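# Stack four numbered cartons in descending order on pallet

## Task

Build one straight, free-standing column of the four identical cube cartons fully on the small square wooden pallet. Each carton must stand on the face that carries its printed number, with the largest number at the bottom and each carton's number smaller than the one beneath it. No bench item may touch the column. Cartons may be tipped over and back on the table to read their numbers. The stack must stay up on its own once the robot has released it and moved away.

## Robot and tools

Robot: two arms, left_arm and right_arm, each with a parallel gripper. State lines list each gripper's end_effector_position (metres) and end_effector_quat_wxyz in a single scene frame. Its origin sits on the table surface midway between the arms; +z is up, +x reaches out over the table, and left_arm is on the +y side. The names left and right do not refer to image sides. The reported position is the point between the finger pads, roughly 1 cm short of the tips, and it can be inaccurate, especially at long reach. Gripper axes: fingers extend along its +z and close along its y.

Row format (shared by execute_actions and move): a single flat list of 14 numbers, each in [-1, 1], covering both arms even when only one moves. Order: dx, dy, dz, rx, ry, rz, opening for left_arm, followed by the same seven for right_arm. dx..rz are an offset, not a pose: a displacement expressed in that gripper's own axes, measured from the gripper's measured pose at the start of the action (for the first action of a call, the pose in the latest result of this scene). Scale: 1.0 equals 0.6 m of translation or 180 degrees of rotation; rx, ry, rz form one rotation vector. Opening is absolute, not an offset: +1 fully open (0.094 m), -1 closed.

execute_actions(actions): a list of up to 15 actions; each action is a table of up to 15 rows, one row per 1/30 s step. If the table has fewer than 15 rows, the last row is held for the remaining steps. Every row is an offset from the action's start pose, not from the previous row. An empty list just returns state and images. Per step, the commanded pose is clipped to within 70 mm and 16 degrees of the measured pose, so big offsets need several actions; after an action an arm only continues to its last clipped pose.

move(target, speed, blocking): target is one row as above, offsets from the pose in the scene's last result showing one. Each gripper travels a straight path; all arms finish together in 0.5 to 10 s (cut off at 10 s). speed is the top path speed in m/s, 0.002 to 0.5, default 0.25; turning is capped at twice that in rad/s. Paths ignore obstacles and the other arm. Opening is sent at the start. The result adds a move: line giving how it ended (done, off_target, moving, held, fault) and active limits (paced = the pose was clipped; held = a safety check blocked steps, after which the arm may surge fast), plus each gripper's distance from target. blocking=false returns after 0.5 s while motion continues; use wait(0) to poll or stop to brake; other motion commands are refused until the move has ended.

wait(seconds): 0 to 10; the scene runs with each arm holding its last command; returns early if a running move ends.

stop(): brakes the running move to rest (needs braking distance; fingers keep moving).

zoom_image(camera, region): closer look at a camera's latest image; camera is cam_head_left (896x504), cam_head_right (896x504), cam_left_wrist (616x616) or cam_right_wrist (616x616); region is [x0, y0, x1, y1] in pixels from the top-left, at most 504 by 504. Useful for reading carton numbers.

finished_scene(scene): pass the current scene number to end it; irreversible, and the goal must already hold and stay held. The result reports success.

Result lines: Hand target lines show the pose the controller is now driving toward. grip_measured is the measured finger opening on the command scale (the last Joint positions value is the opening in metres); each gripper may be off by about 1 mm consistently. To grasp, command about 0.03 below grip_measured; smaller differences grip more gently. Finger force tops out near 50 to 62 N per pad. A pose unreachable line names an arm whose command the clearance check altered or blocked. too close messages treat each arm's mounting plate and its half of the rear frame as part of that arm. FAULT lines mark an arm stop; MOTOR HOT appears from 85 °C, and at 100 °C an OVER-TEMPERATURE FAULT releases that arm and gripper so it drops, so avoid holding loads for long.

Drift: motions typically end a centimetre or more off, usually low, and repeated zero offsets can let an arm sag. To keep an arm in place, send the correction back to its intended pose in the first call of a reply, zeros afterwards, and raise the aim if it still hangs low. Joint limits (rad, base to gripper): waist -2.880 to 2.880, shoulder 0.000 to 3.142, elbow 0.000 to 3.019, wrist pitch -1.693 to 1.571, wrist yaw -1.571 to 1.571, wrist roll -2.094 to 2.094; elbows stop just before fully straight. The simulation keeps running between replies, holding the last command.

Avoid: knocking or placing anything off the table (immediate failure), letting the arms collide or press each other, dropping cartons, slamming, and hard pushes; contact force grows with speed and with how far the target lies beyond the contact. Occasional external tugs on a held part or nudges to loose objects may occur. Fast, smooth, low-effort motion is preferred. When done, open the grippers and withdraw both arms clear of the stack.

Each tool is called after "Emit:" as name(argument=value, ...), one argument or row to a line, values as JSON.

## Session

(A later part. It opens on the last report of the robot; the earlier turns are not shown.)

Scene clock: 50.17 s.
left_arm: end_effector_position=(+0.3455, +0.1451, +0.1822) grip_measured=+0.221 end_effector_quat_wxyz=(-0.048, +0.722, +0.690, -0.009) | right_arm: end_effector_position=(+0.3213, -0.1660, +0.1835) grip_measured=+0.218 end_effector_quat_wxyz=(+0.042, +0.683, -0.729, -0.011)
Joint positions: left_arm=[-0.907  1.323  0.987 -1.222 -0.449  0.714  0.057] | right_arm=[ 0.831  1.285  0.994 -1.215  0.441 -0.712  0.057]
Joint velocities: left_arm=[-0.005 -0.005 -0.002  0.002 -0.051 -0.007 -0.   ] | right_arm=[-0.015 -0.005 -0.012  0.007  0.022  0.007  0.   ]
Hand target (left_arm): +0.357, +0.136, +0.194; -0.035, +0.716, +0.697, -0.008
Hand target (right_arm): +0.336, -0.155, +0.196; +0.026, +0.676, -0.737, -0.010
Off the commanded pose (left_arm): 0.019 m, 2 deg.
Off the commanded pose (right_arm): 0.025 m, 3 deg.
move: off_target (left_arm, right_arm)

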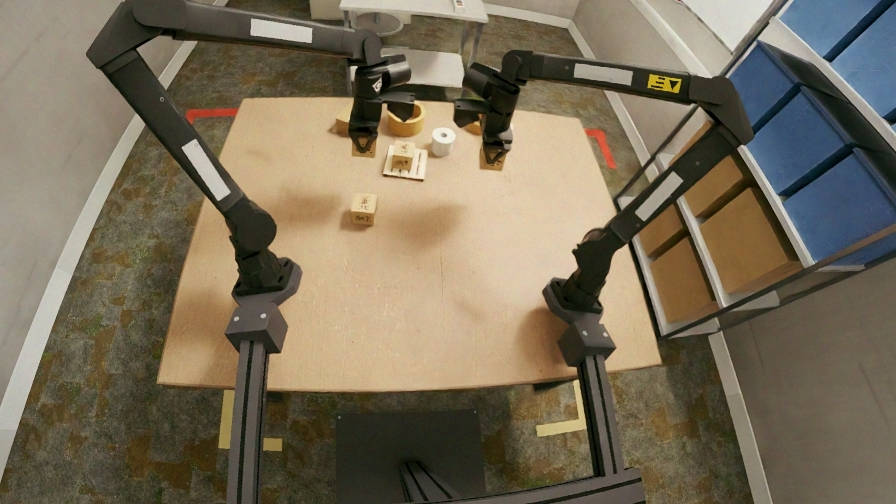

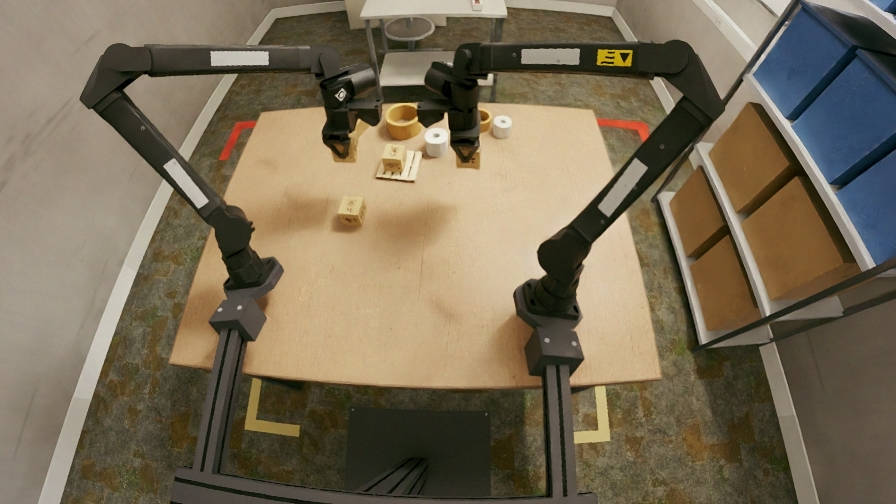

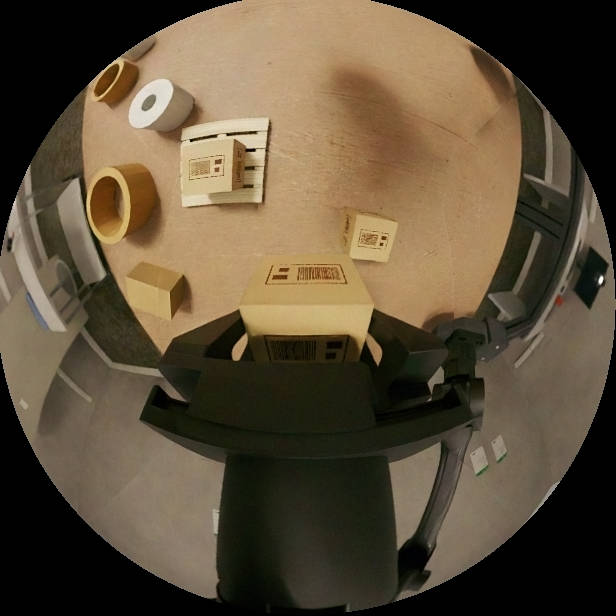

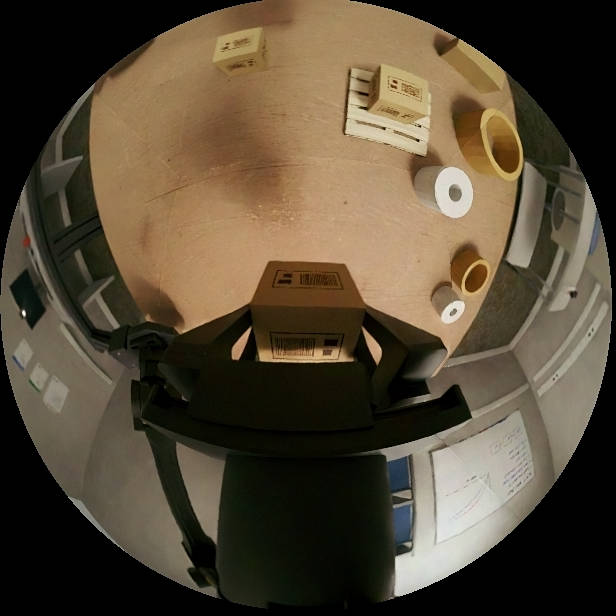

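Emit:
move(
  target=[0.08,0.03,0.27,-0.026,-0.018,0.035,0.17,0.18,0,-0.1,0.024,-0.014,0.025,0.16],
  speed=0.15,
)

Emit:
move(
  target=[0,0,0,0,0,0,1,0,0,0,0,0,0,0.16],
)

Emit:
move(
  target=[0,0,-0.16,0,0,0,1,0,0,0,0,0,0,0.16],
)

Emit:
move(
  target=[-0.13,-0.15,0,0,0,0,1,0,0,0,0,0,0,0.16],
)

Scene clock: 52.47 s.
left_arm: end_effector_position=(+0.3513, +0.2014, +0.0253) grip_measured=+0.221 end_effector_quat_wxyz=(-0.000, +0.755, +0.655, -0.005) | right_arm: end_effector_position=(+0.3207, -0.2639, +0.2492) grip_measured=+0.218 end_effector_quat_wxyz=(+0.006, -0.651, +0.759, -0.003)
Joint positions: left_arm=[-0.583  1.416  0.681 -0.57  -0.402  1.208  0.057] | right_arm=[ 0.716  0.952  0.946 -1.339  0.447 -0.798  0.057]
Joint velocities: left_arm=[ 0.005  0.015  0.002 -0.007  0.037 -0.007 -0.   ] | right_arm=[ 0.015 -0.005  0.012 -0.032  0.022 -0.066  0.   ]
Hand target (left_arm): +0.352, +0.200, +0.022; +0.001, +0.759, +0.651, -0.006
Hand target (right_arm): +0.317, -0.269, +0.248; +0.001, -0.655, +0.756, -0.003
Off the commanded pose (left_arm): 0.004 m, 1 deg.
Off the commanded pose (right_arm): 0.008 m, 1 deg.
move: done

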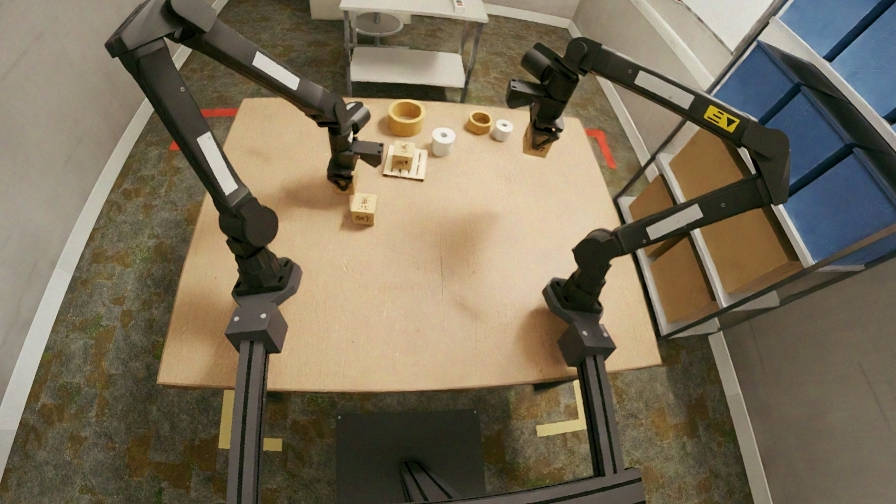

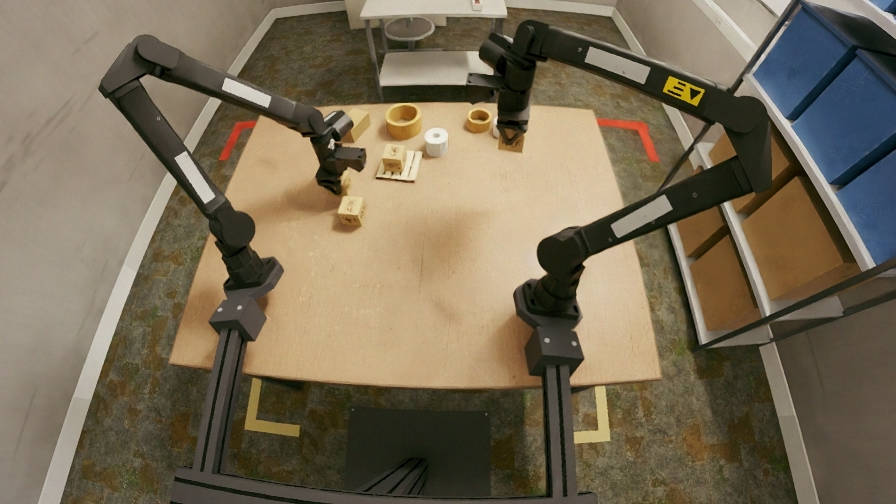

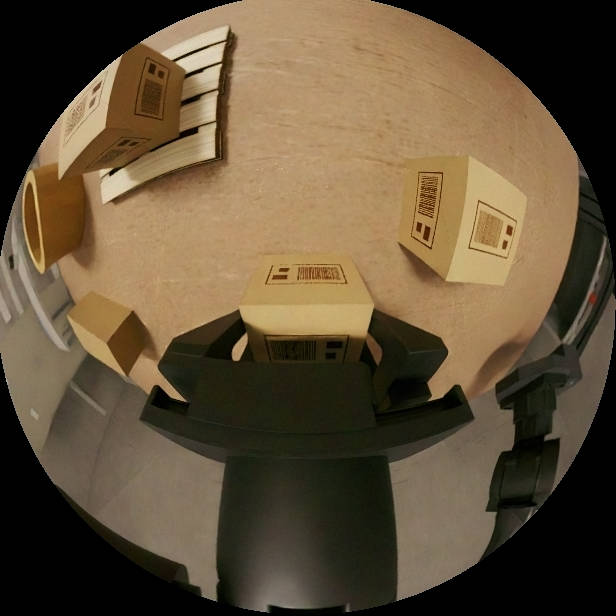

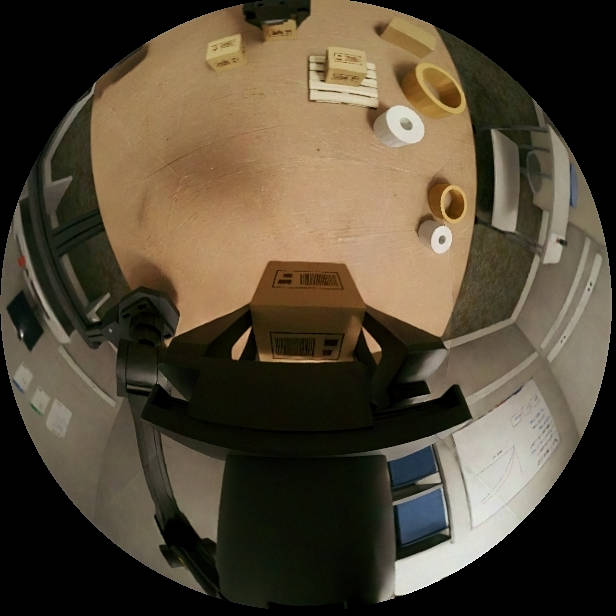

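Scene clock: 52.97 s.
left_arm: end_effector_position=(+0.3511, +0.2015, +0.0252) grip_measured=+1.000 end_effector_quat_wxyz=(-0.001, +0.755, +0.655, -0.005) | right_arm: end_effector_position=(+0.3207, -0.2639, +0.2492) grip_measured=+0.218 end_effector_quat_wxyz=(+0.006, -0.651, +0.759, -0.003)
Joint positions: left_arm=[-0.583  1.416  0.68  -0.57  -0.402  1.208  0.094] | right_arm=[ 0.716  0.952  0.946 -1.339  0.447 -0.798  0.057]
Joint velocities: left_arm=[-0.015 -0.024  0.017  0.007 -0.022  0.037  0.   ] | right_arm=[-0.015 -0.005 -0.012 -0.017 -0.051 -0.007  0.001]
Hand target (left_arm): +0.351, +0.201, +0.025; -0.001, +0.755, +0.655, -0.005
Hand target (right_arm): +0.321, -0.264, +0.249; +0.006, -0.651, +0.759, -0.003
Off the commanded pose (left_arm): 0.000 m, 0 deg.
Off the commanded pose (right_arm): 0.000 m, 0 deg.
move: done

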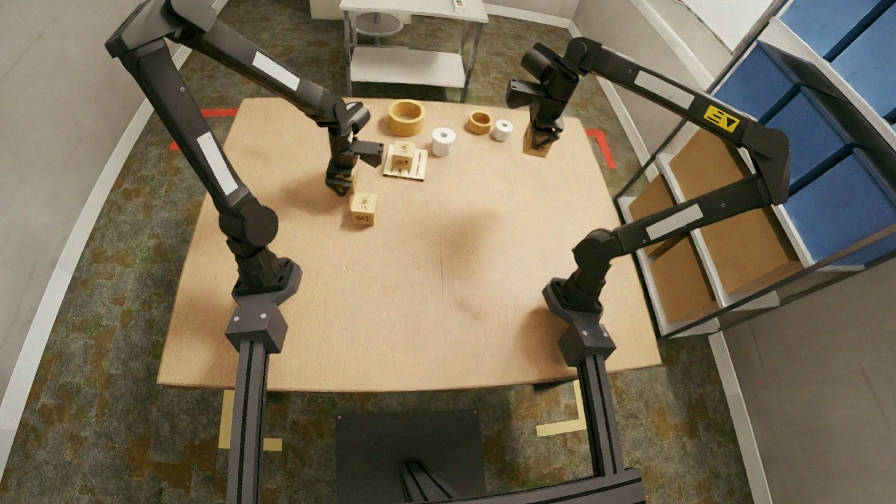

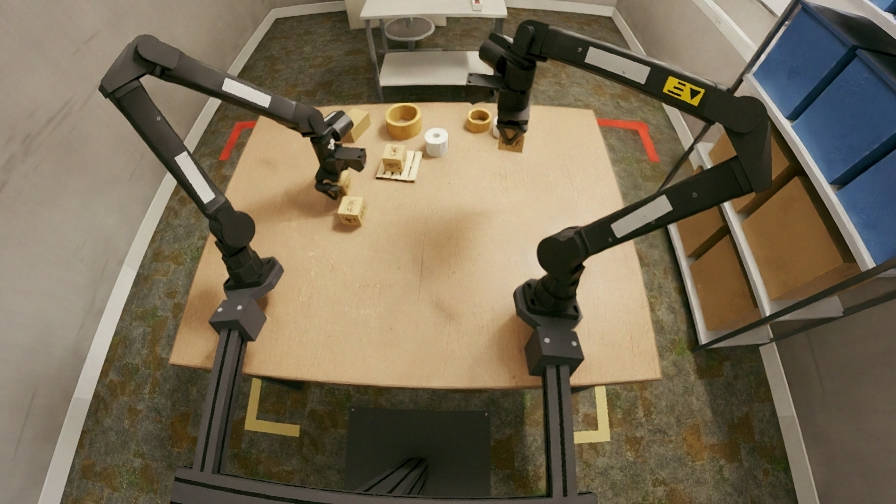

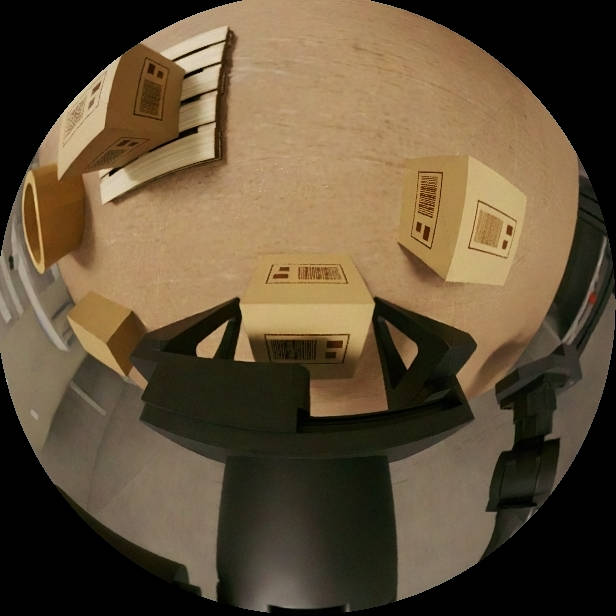

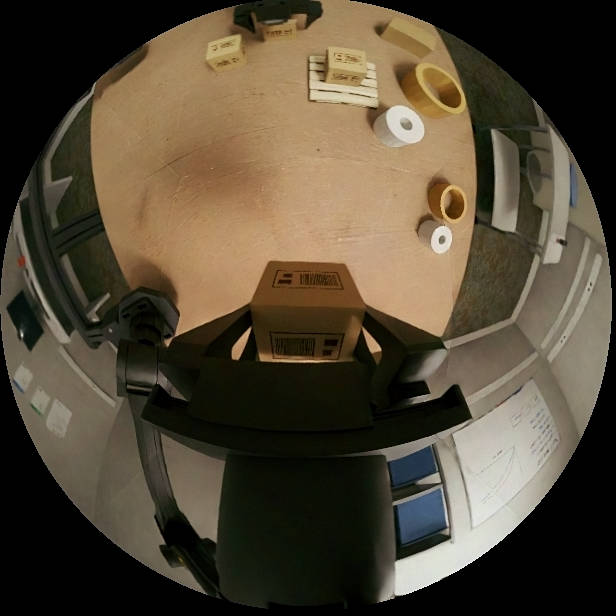

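Scene clock: 53.87 s.
left_arm: end_effector_position=(+0.3437, +0.2064, +0.1154) grip_measured=+1.000 end_effector_quat_wxyz=(-0.006, +0.760, +0.649, -0.007) | right_arm: end_effector_position=(+0.3207, -0.2639, +0.2492) grip_measured=+0.218 end_effector_quat_wxyz=(+0.006, -0.651, +0.759, -0.003)
Joint positions: left_arm=[-0.699  1.205  0.742 -0.905 -0.428  1.096  0.094] | right_arm=[ 0.716  0.952  0.946 -1.339  0.447 -0.798  0.057]
Joint velocities: left_arm=[-0.005  0.005  0.007 -0.017  0.037 -0.022  0.   ] | right_arm=[ 0.005 -0.005 -0.012 -0.007 -0.037 -0.022 -0.   ]
Hand target (left_arm): +0.352, +0.203, +0.121; -0.001, +0.756, +0.655, -0.004
Hand target (right_arm): +0.321, -0.264, +0.249; +0.006, -0.651, +0.759, -0.003
Off the commanded pose (left_arm): 0.011 m, 1 deg.
Off the commanded pose (right_arm): 0.000 m, 0 deg.
move: off_target (left_arm)

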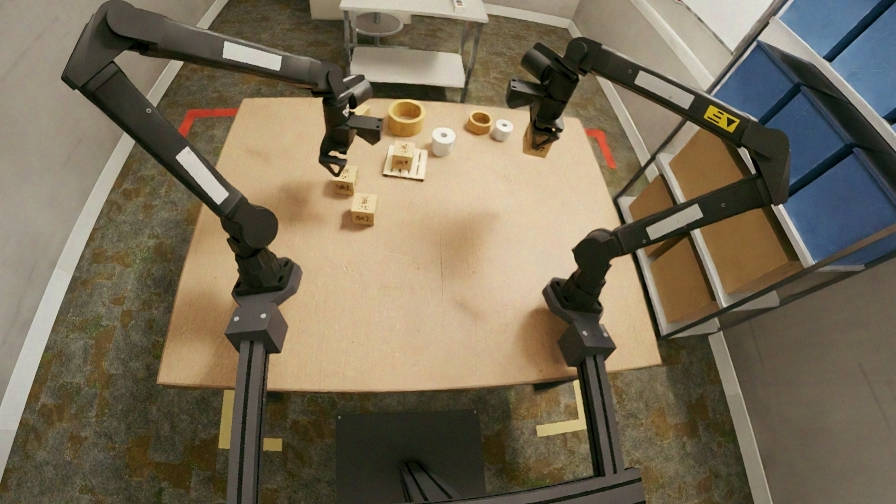

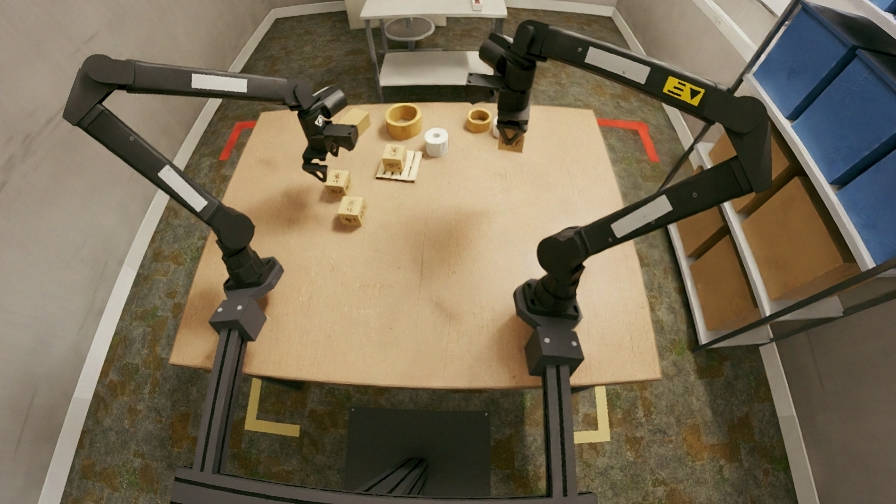

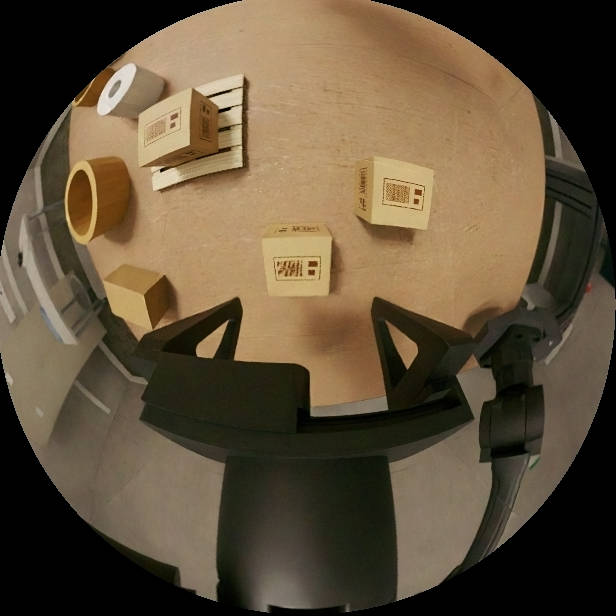

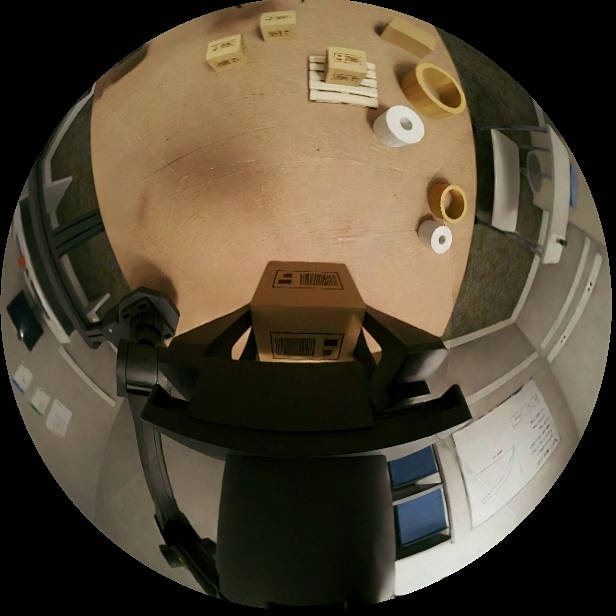

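Scene clock: 55.00 s.
left_arm: end_effector_position=(+0.2412, +0.1454, +0.1182) grip_measured=+1.000 end_effector_quat_wxyz=(-0.006, +0.766, +0.643, -0.007) | right_arm: end_effector_position=(+0.3207, -0.2639, +0.2492) grip_measured=+0.218 end_effector_quat_wxyz=(+0.006, -0.651, +0.759, -0.003)
Joint positions: left_arm=[-1.055  1.279  0.645 -0.905 -0.471  0.721  0.094] | right_arm=[ 0.716  0.952  0.946 -1.339  0.447 -0.798  0.057]
Joint velocities: left_arm=[-0.005 -0.015  0.002 -0.002 -0.037  0.037  0.   ] | right_arm=[ 0.005 -0.005 -0.002 -0.032 -0.051 -0.022 -0.   ]
Hand target (left_arm): +0.243, +0.144, +0.117; -0.005, +0.761, +0.649, -0.005
Hand target (right_arm): +0.321, -0.264, +0.249; +0.006, -0.651, +0.759, -0.003
Off the commanded pose (left_arm): 0.003 m, 1 deg.
Off the commanded pose (right_arm): 0.000 m, 0 deg.
move: done

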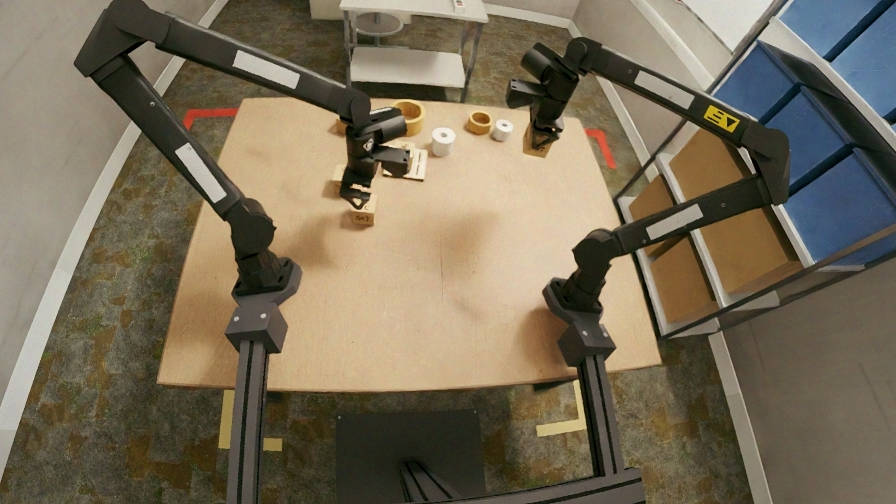

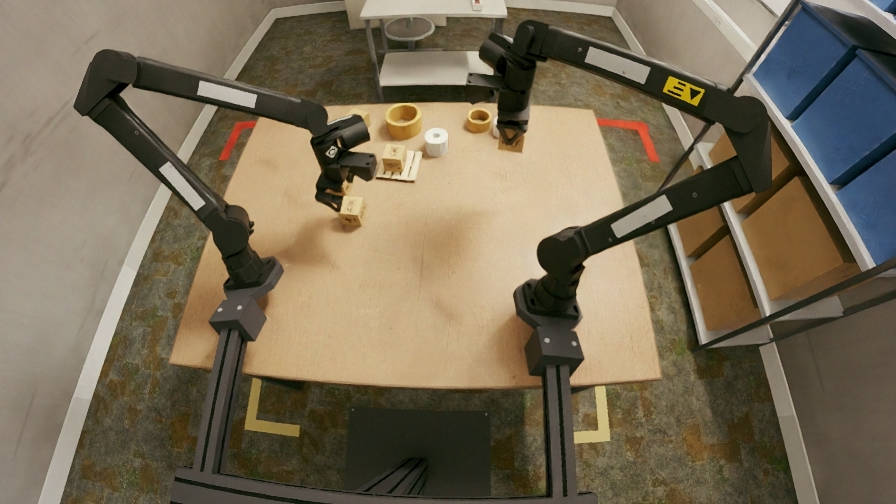

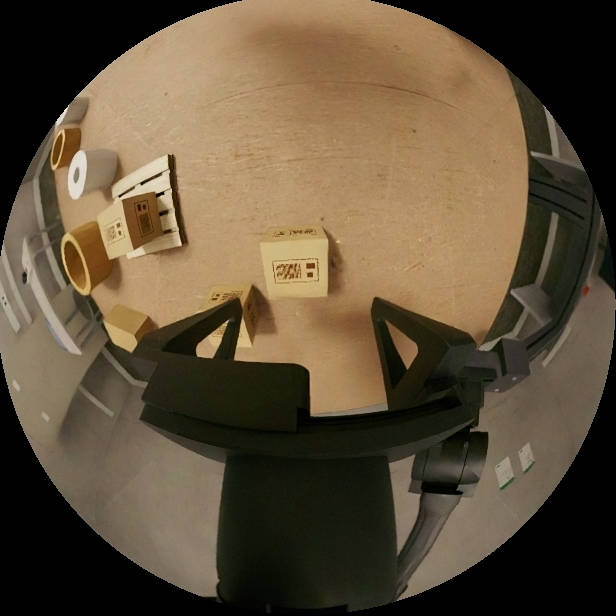

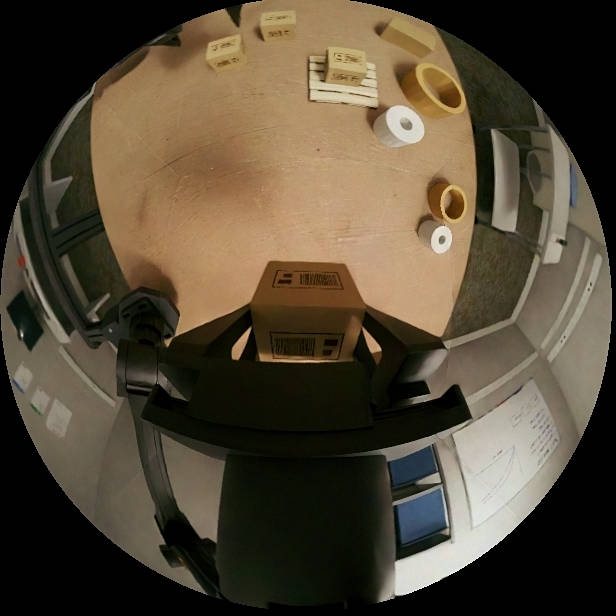

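Emit:
execute_actions(
  actions=[],
)

Emit:
move(
  target=[0,0.02,0.17,0,0,0,1,0,0,0,0,0,0,0.16],
  speed=0.1,
)

Scene clock: 55.57 s.
left_arm: end_effector_position=(+0.2412, +0.1454, +0.1182) grip_measured=+1.000 end_effector_quat_wxyz=(-0.006, +0.765, +0.644, -0.007) | right_arm: end_effector_position=(+0.3207, -0.2639, +0.2492) grip_measured=+0.218 end_effector_quat_wxyz=(+0.006, -0.651, +0.759, -0.003)
Joint positions: left_arm=[-1.055  1.279  0.645 -0.905 -0.471  0.718  0.094] | right_arm=[ 0.716  0.952  0.946 -1.339  0.447 -0.798  0.057]
Joint velocities: left_arm=[-0.005  0.005  0.002 -0.002  0.081 -0.11   0.   ] | right_arm=[ 0.005 -0.005 -0.017  0.007  0.007 -0.037 -0.001]
Hand target (left_arm): +0.243, +0.144, +0.117; -0.005, +0.761, +0.649, -0.005
Hand target (right_arm): +0.321, -0.264, +0.249; +0.006, -0.651, +0.759, -0.003
Off the commanded pose (left_arm): 0.003 m, 1 deg.
Off the commanded pose (right_arm): 0.000 m, 0 deg.

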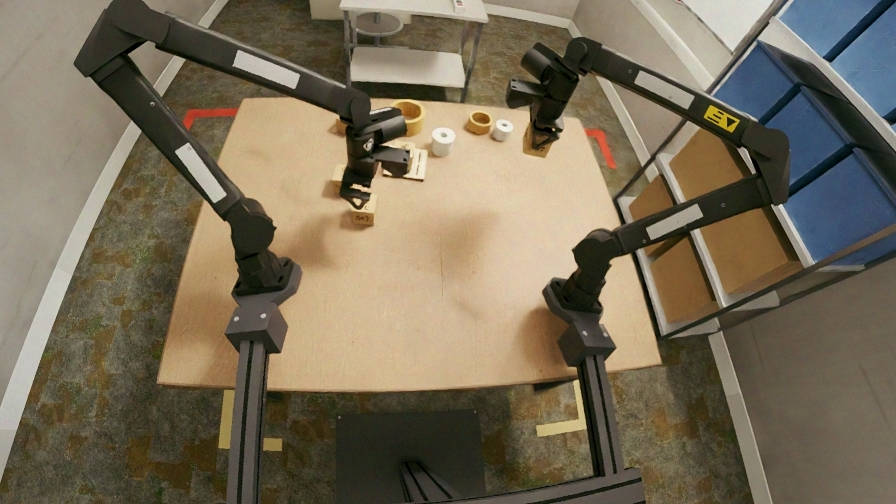

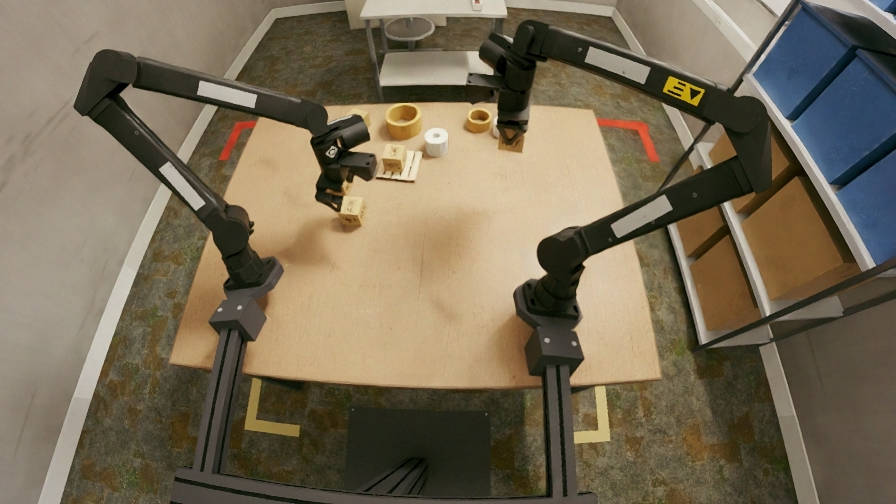

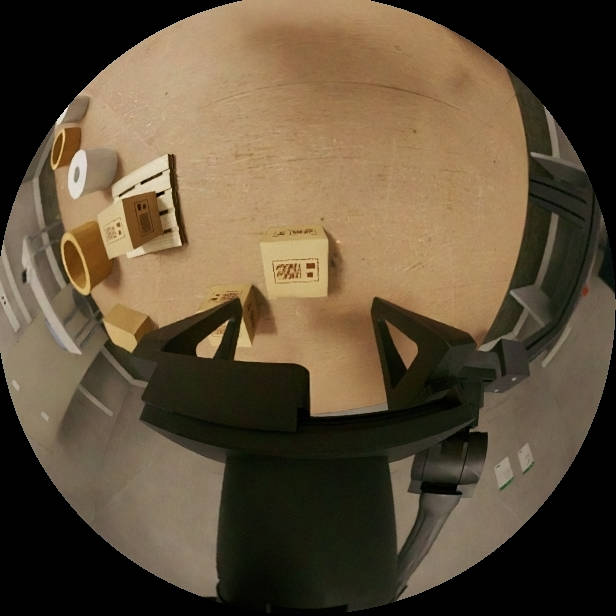

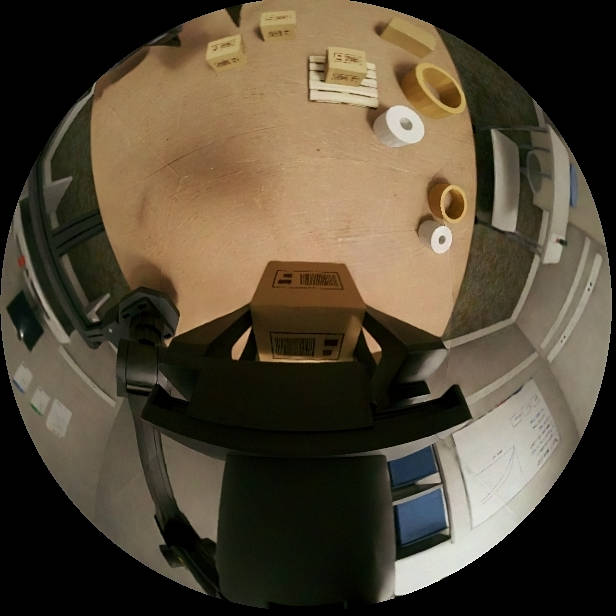

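Scene clock: 56.97 s.
left_arm: end_effector_position=(+0.2511, +0.1426, +0.0195) grip_measured=+1.000 end_effector_quat_wxyz=(-0.005, +0.762, +0.647, -0.006) | right_arm: end_effector_position=(+0.3207, -0.2639, +0.2492) grip_measured=+0.218 end_effector_quat_wxyz=(+0.006, -0.651, +0.759, -0.003)
Joint positions: left_arm=[-0.882  1.522  0.575 -0.504 -0.459  0.901  0.094] | right_arm=[ 0.716  0.952  0.946 -1.339  0.447 -0.798  0.057]
Joint velocities: left_arm=[-0.015 -0.015  0.017  0.017 -0.066  0.022  0.   ] | right_arm=[-0.005 -0.024 -0.012  0.002  0.022 -0.022  0.   ]
Hand target (left_arm): +0.251, +0.143, +0.016; -0.006, +0.765, +0.644, -0.008
Hand target (right_arm): +0.321, -0.264, +0.249; +0.006, -0.651, +0.759, -0.003
Off the commanded pose (left_arm): 0.004 m, 1 deg.
Off the commanded pose (right_arm): 0.000 m, 0 deg.
move: done

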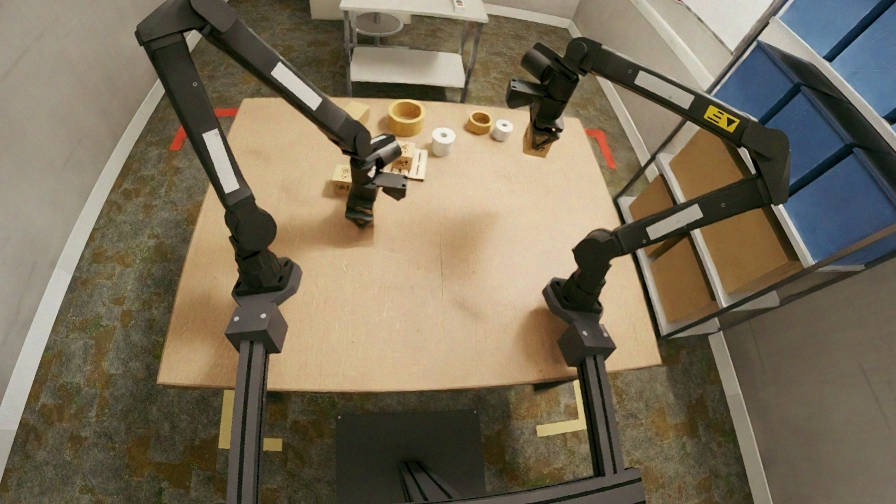

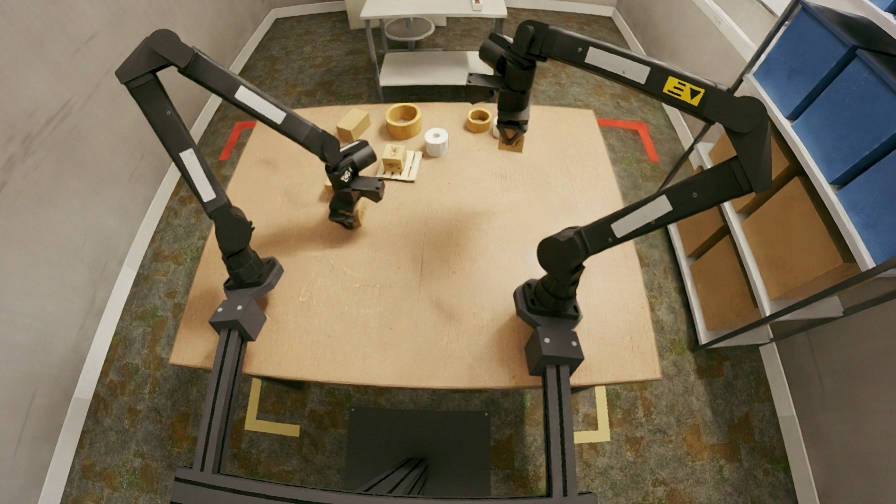

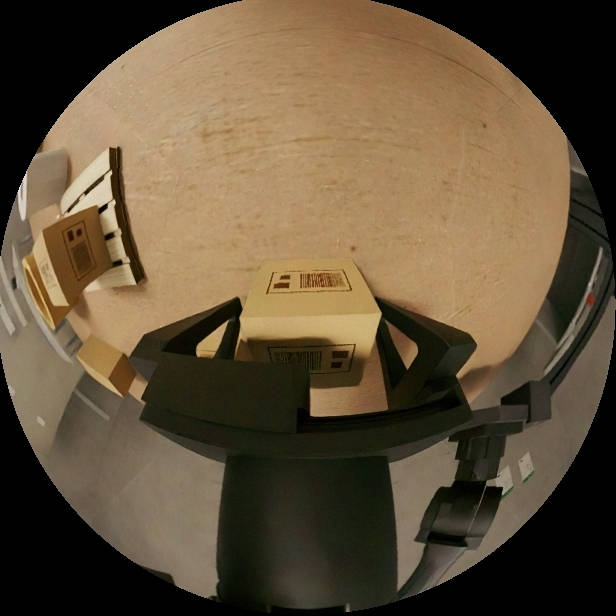

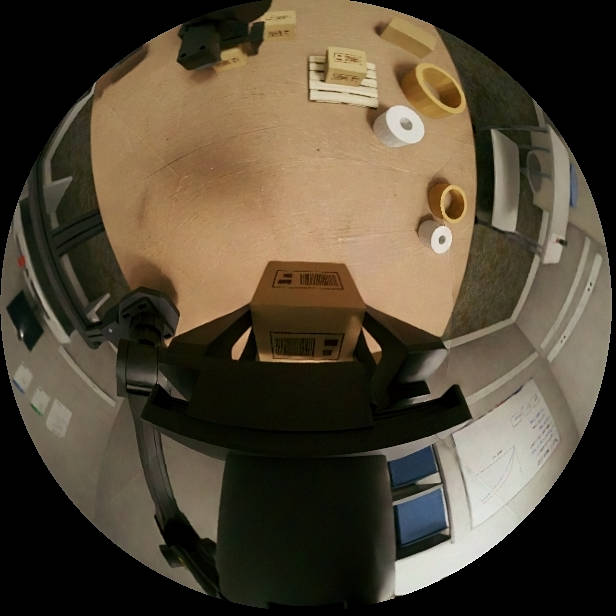

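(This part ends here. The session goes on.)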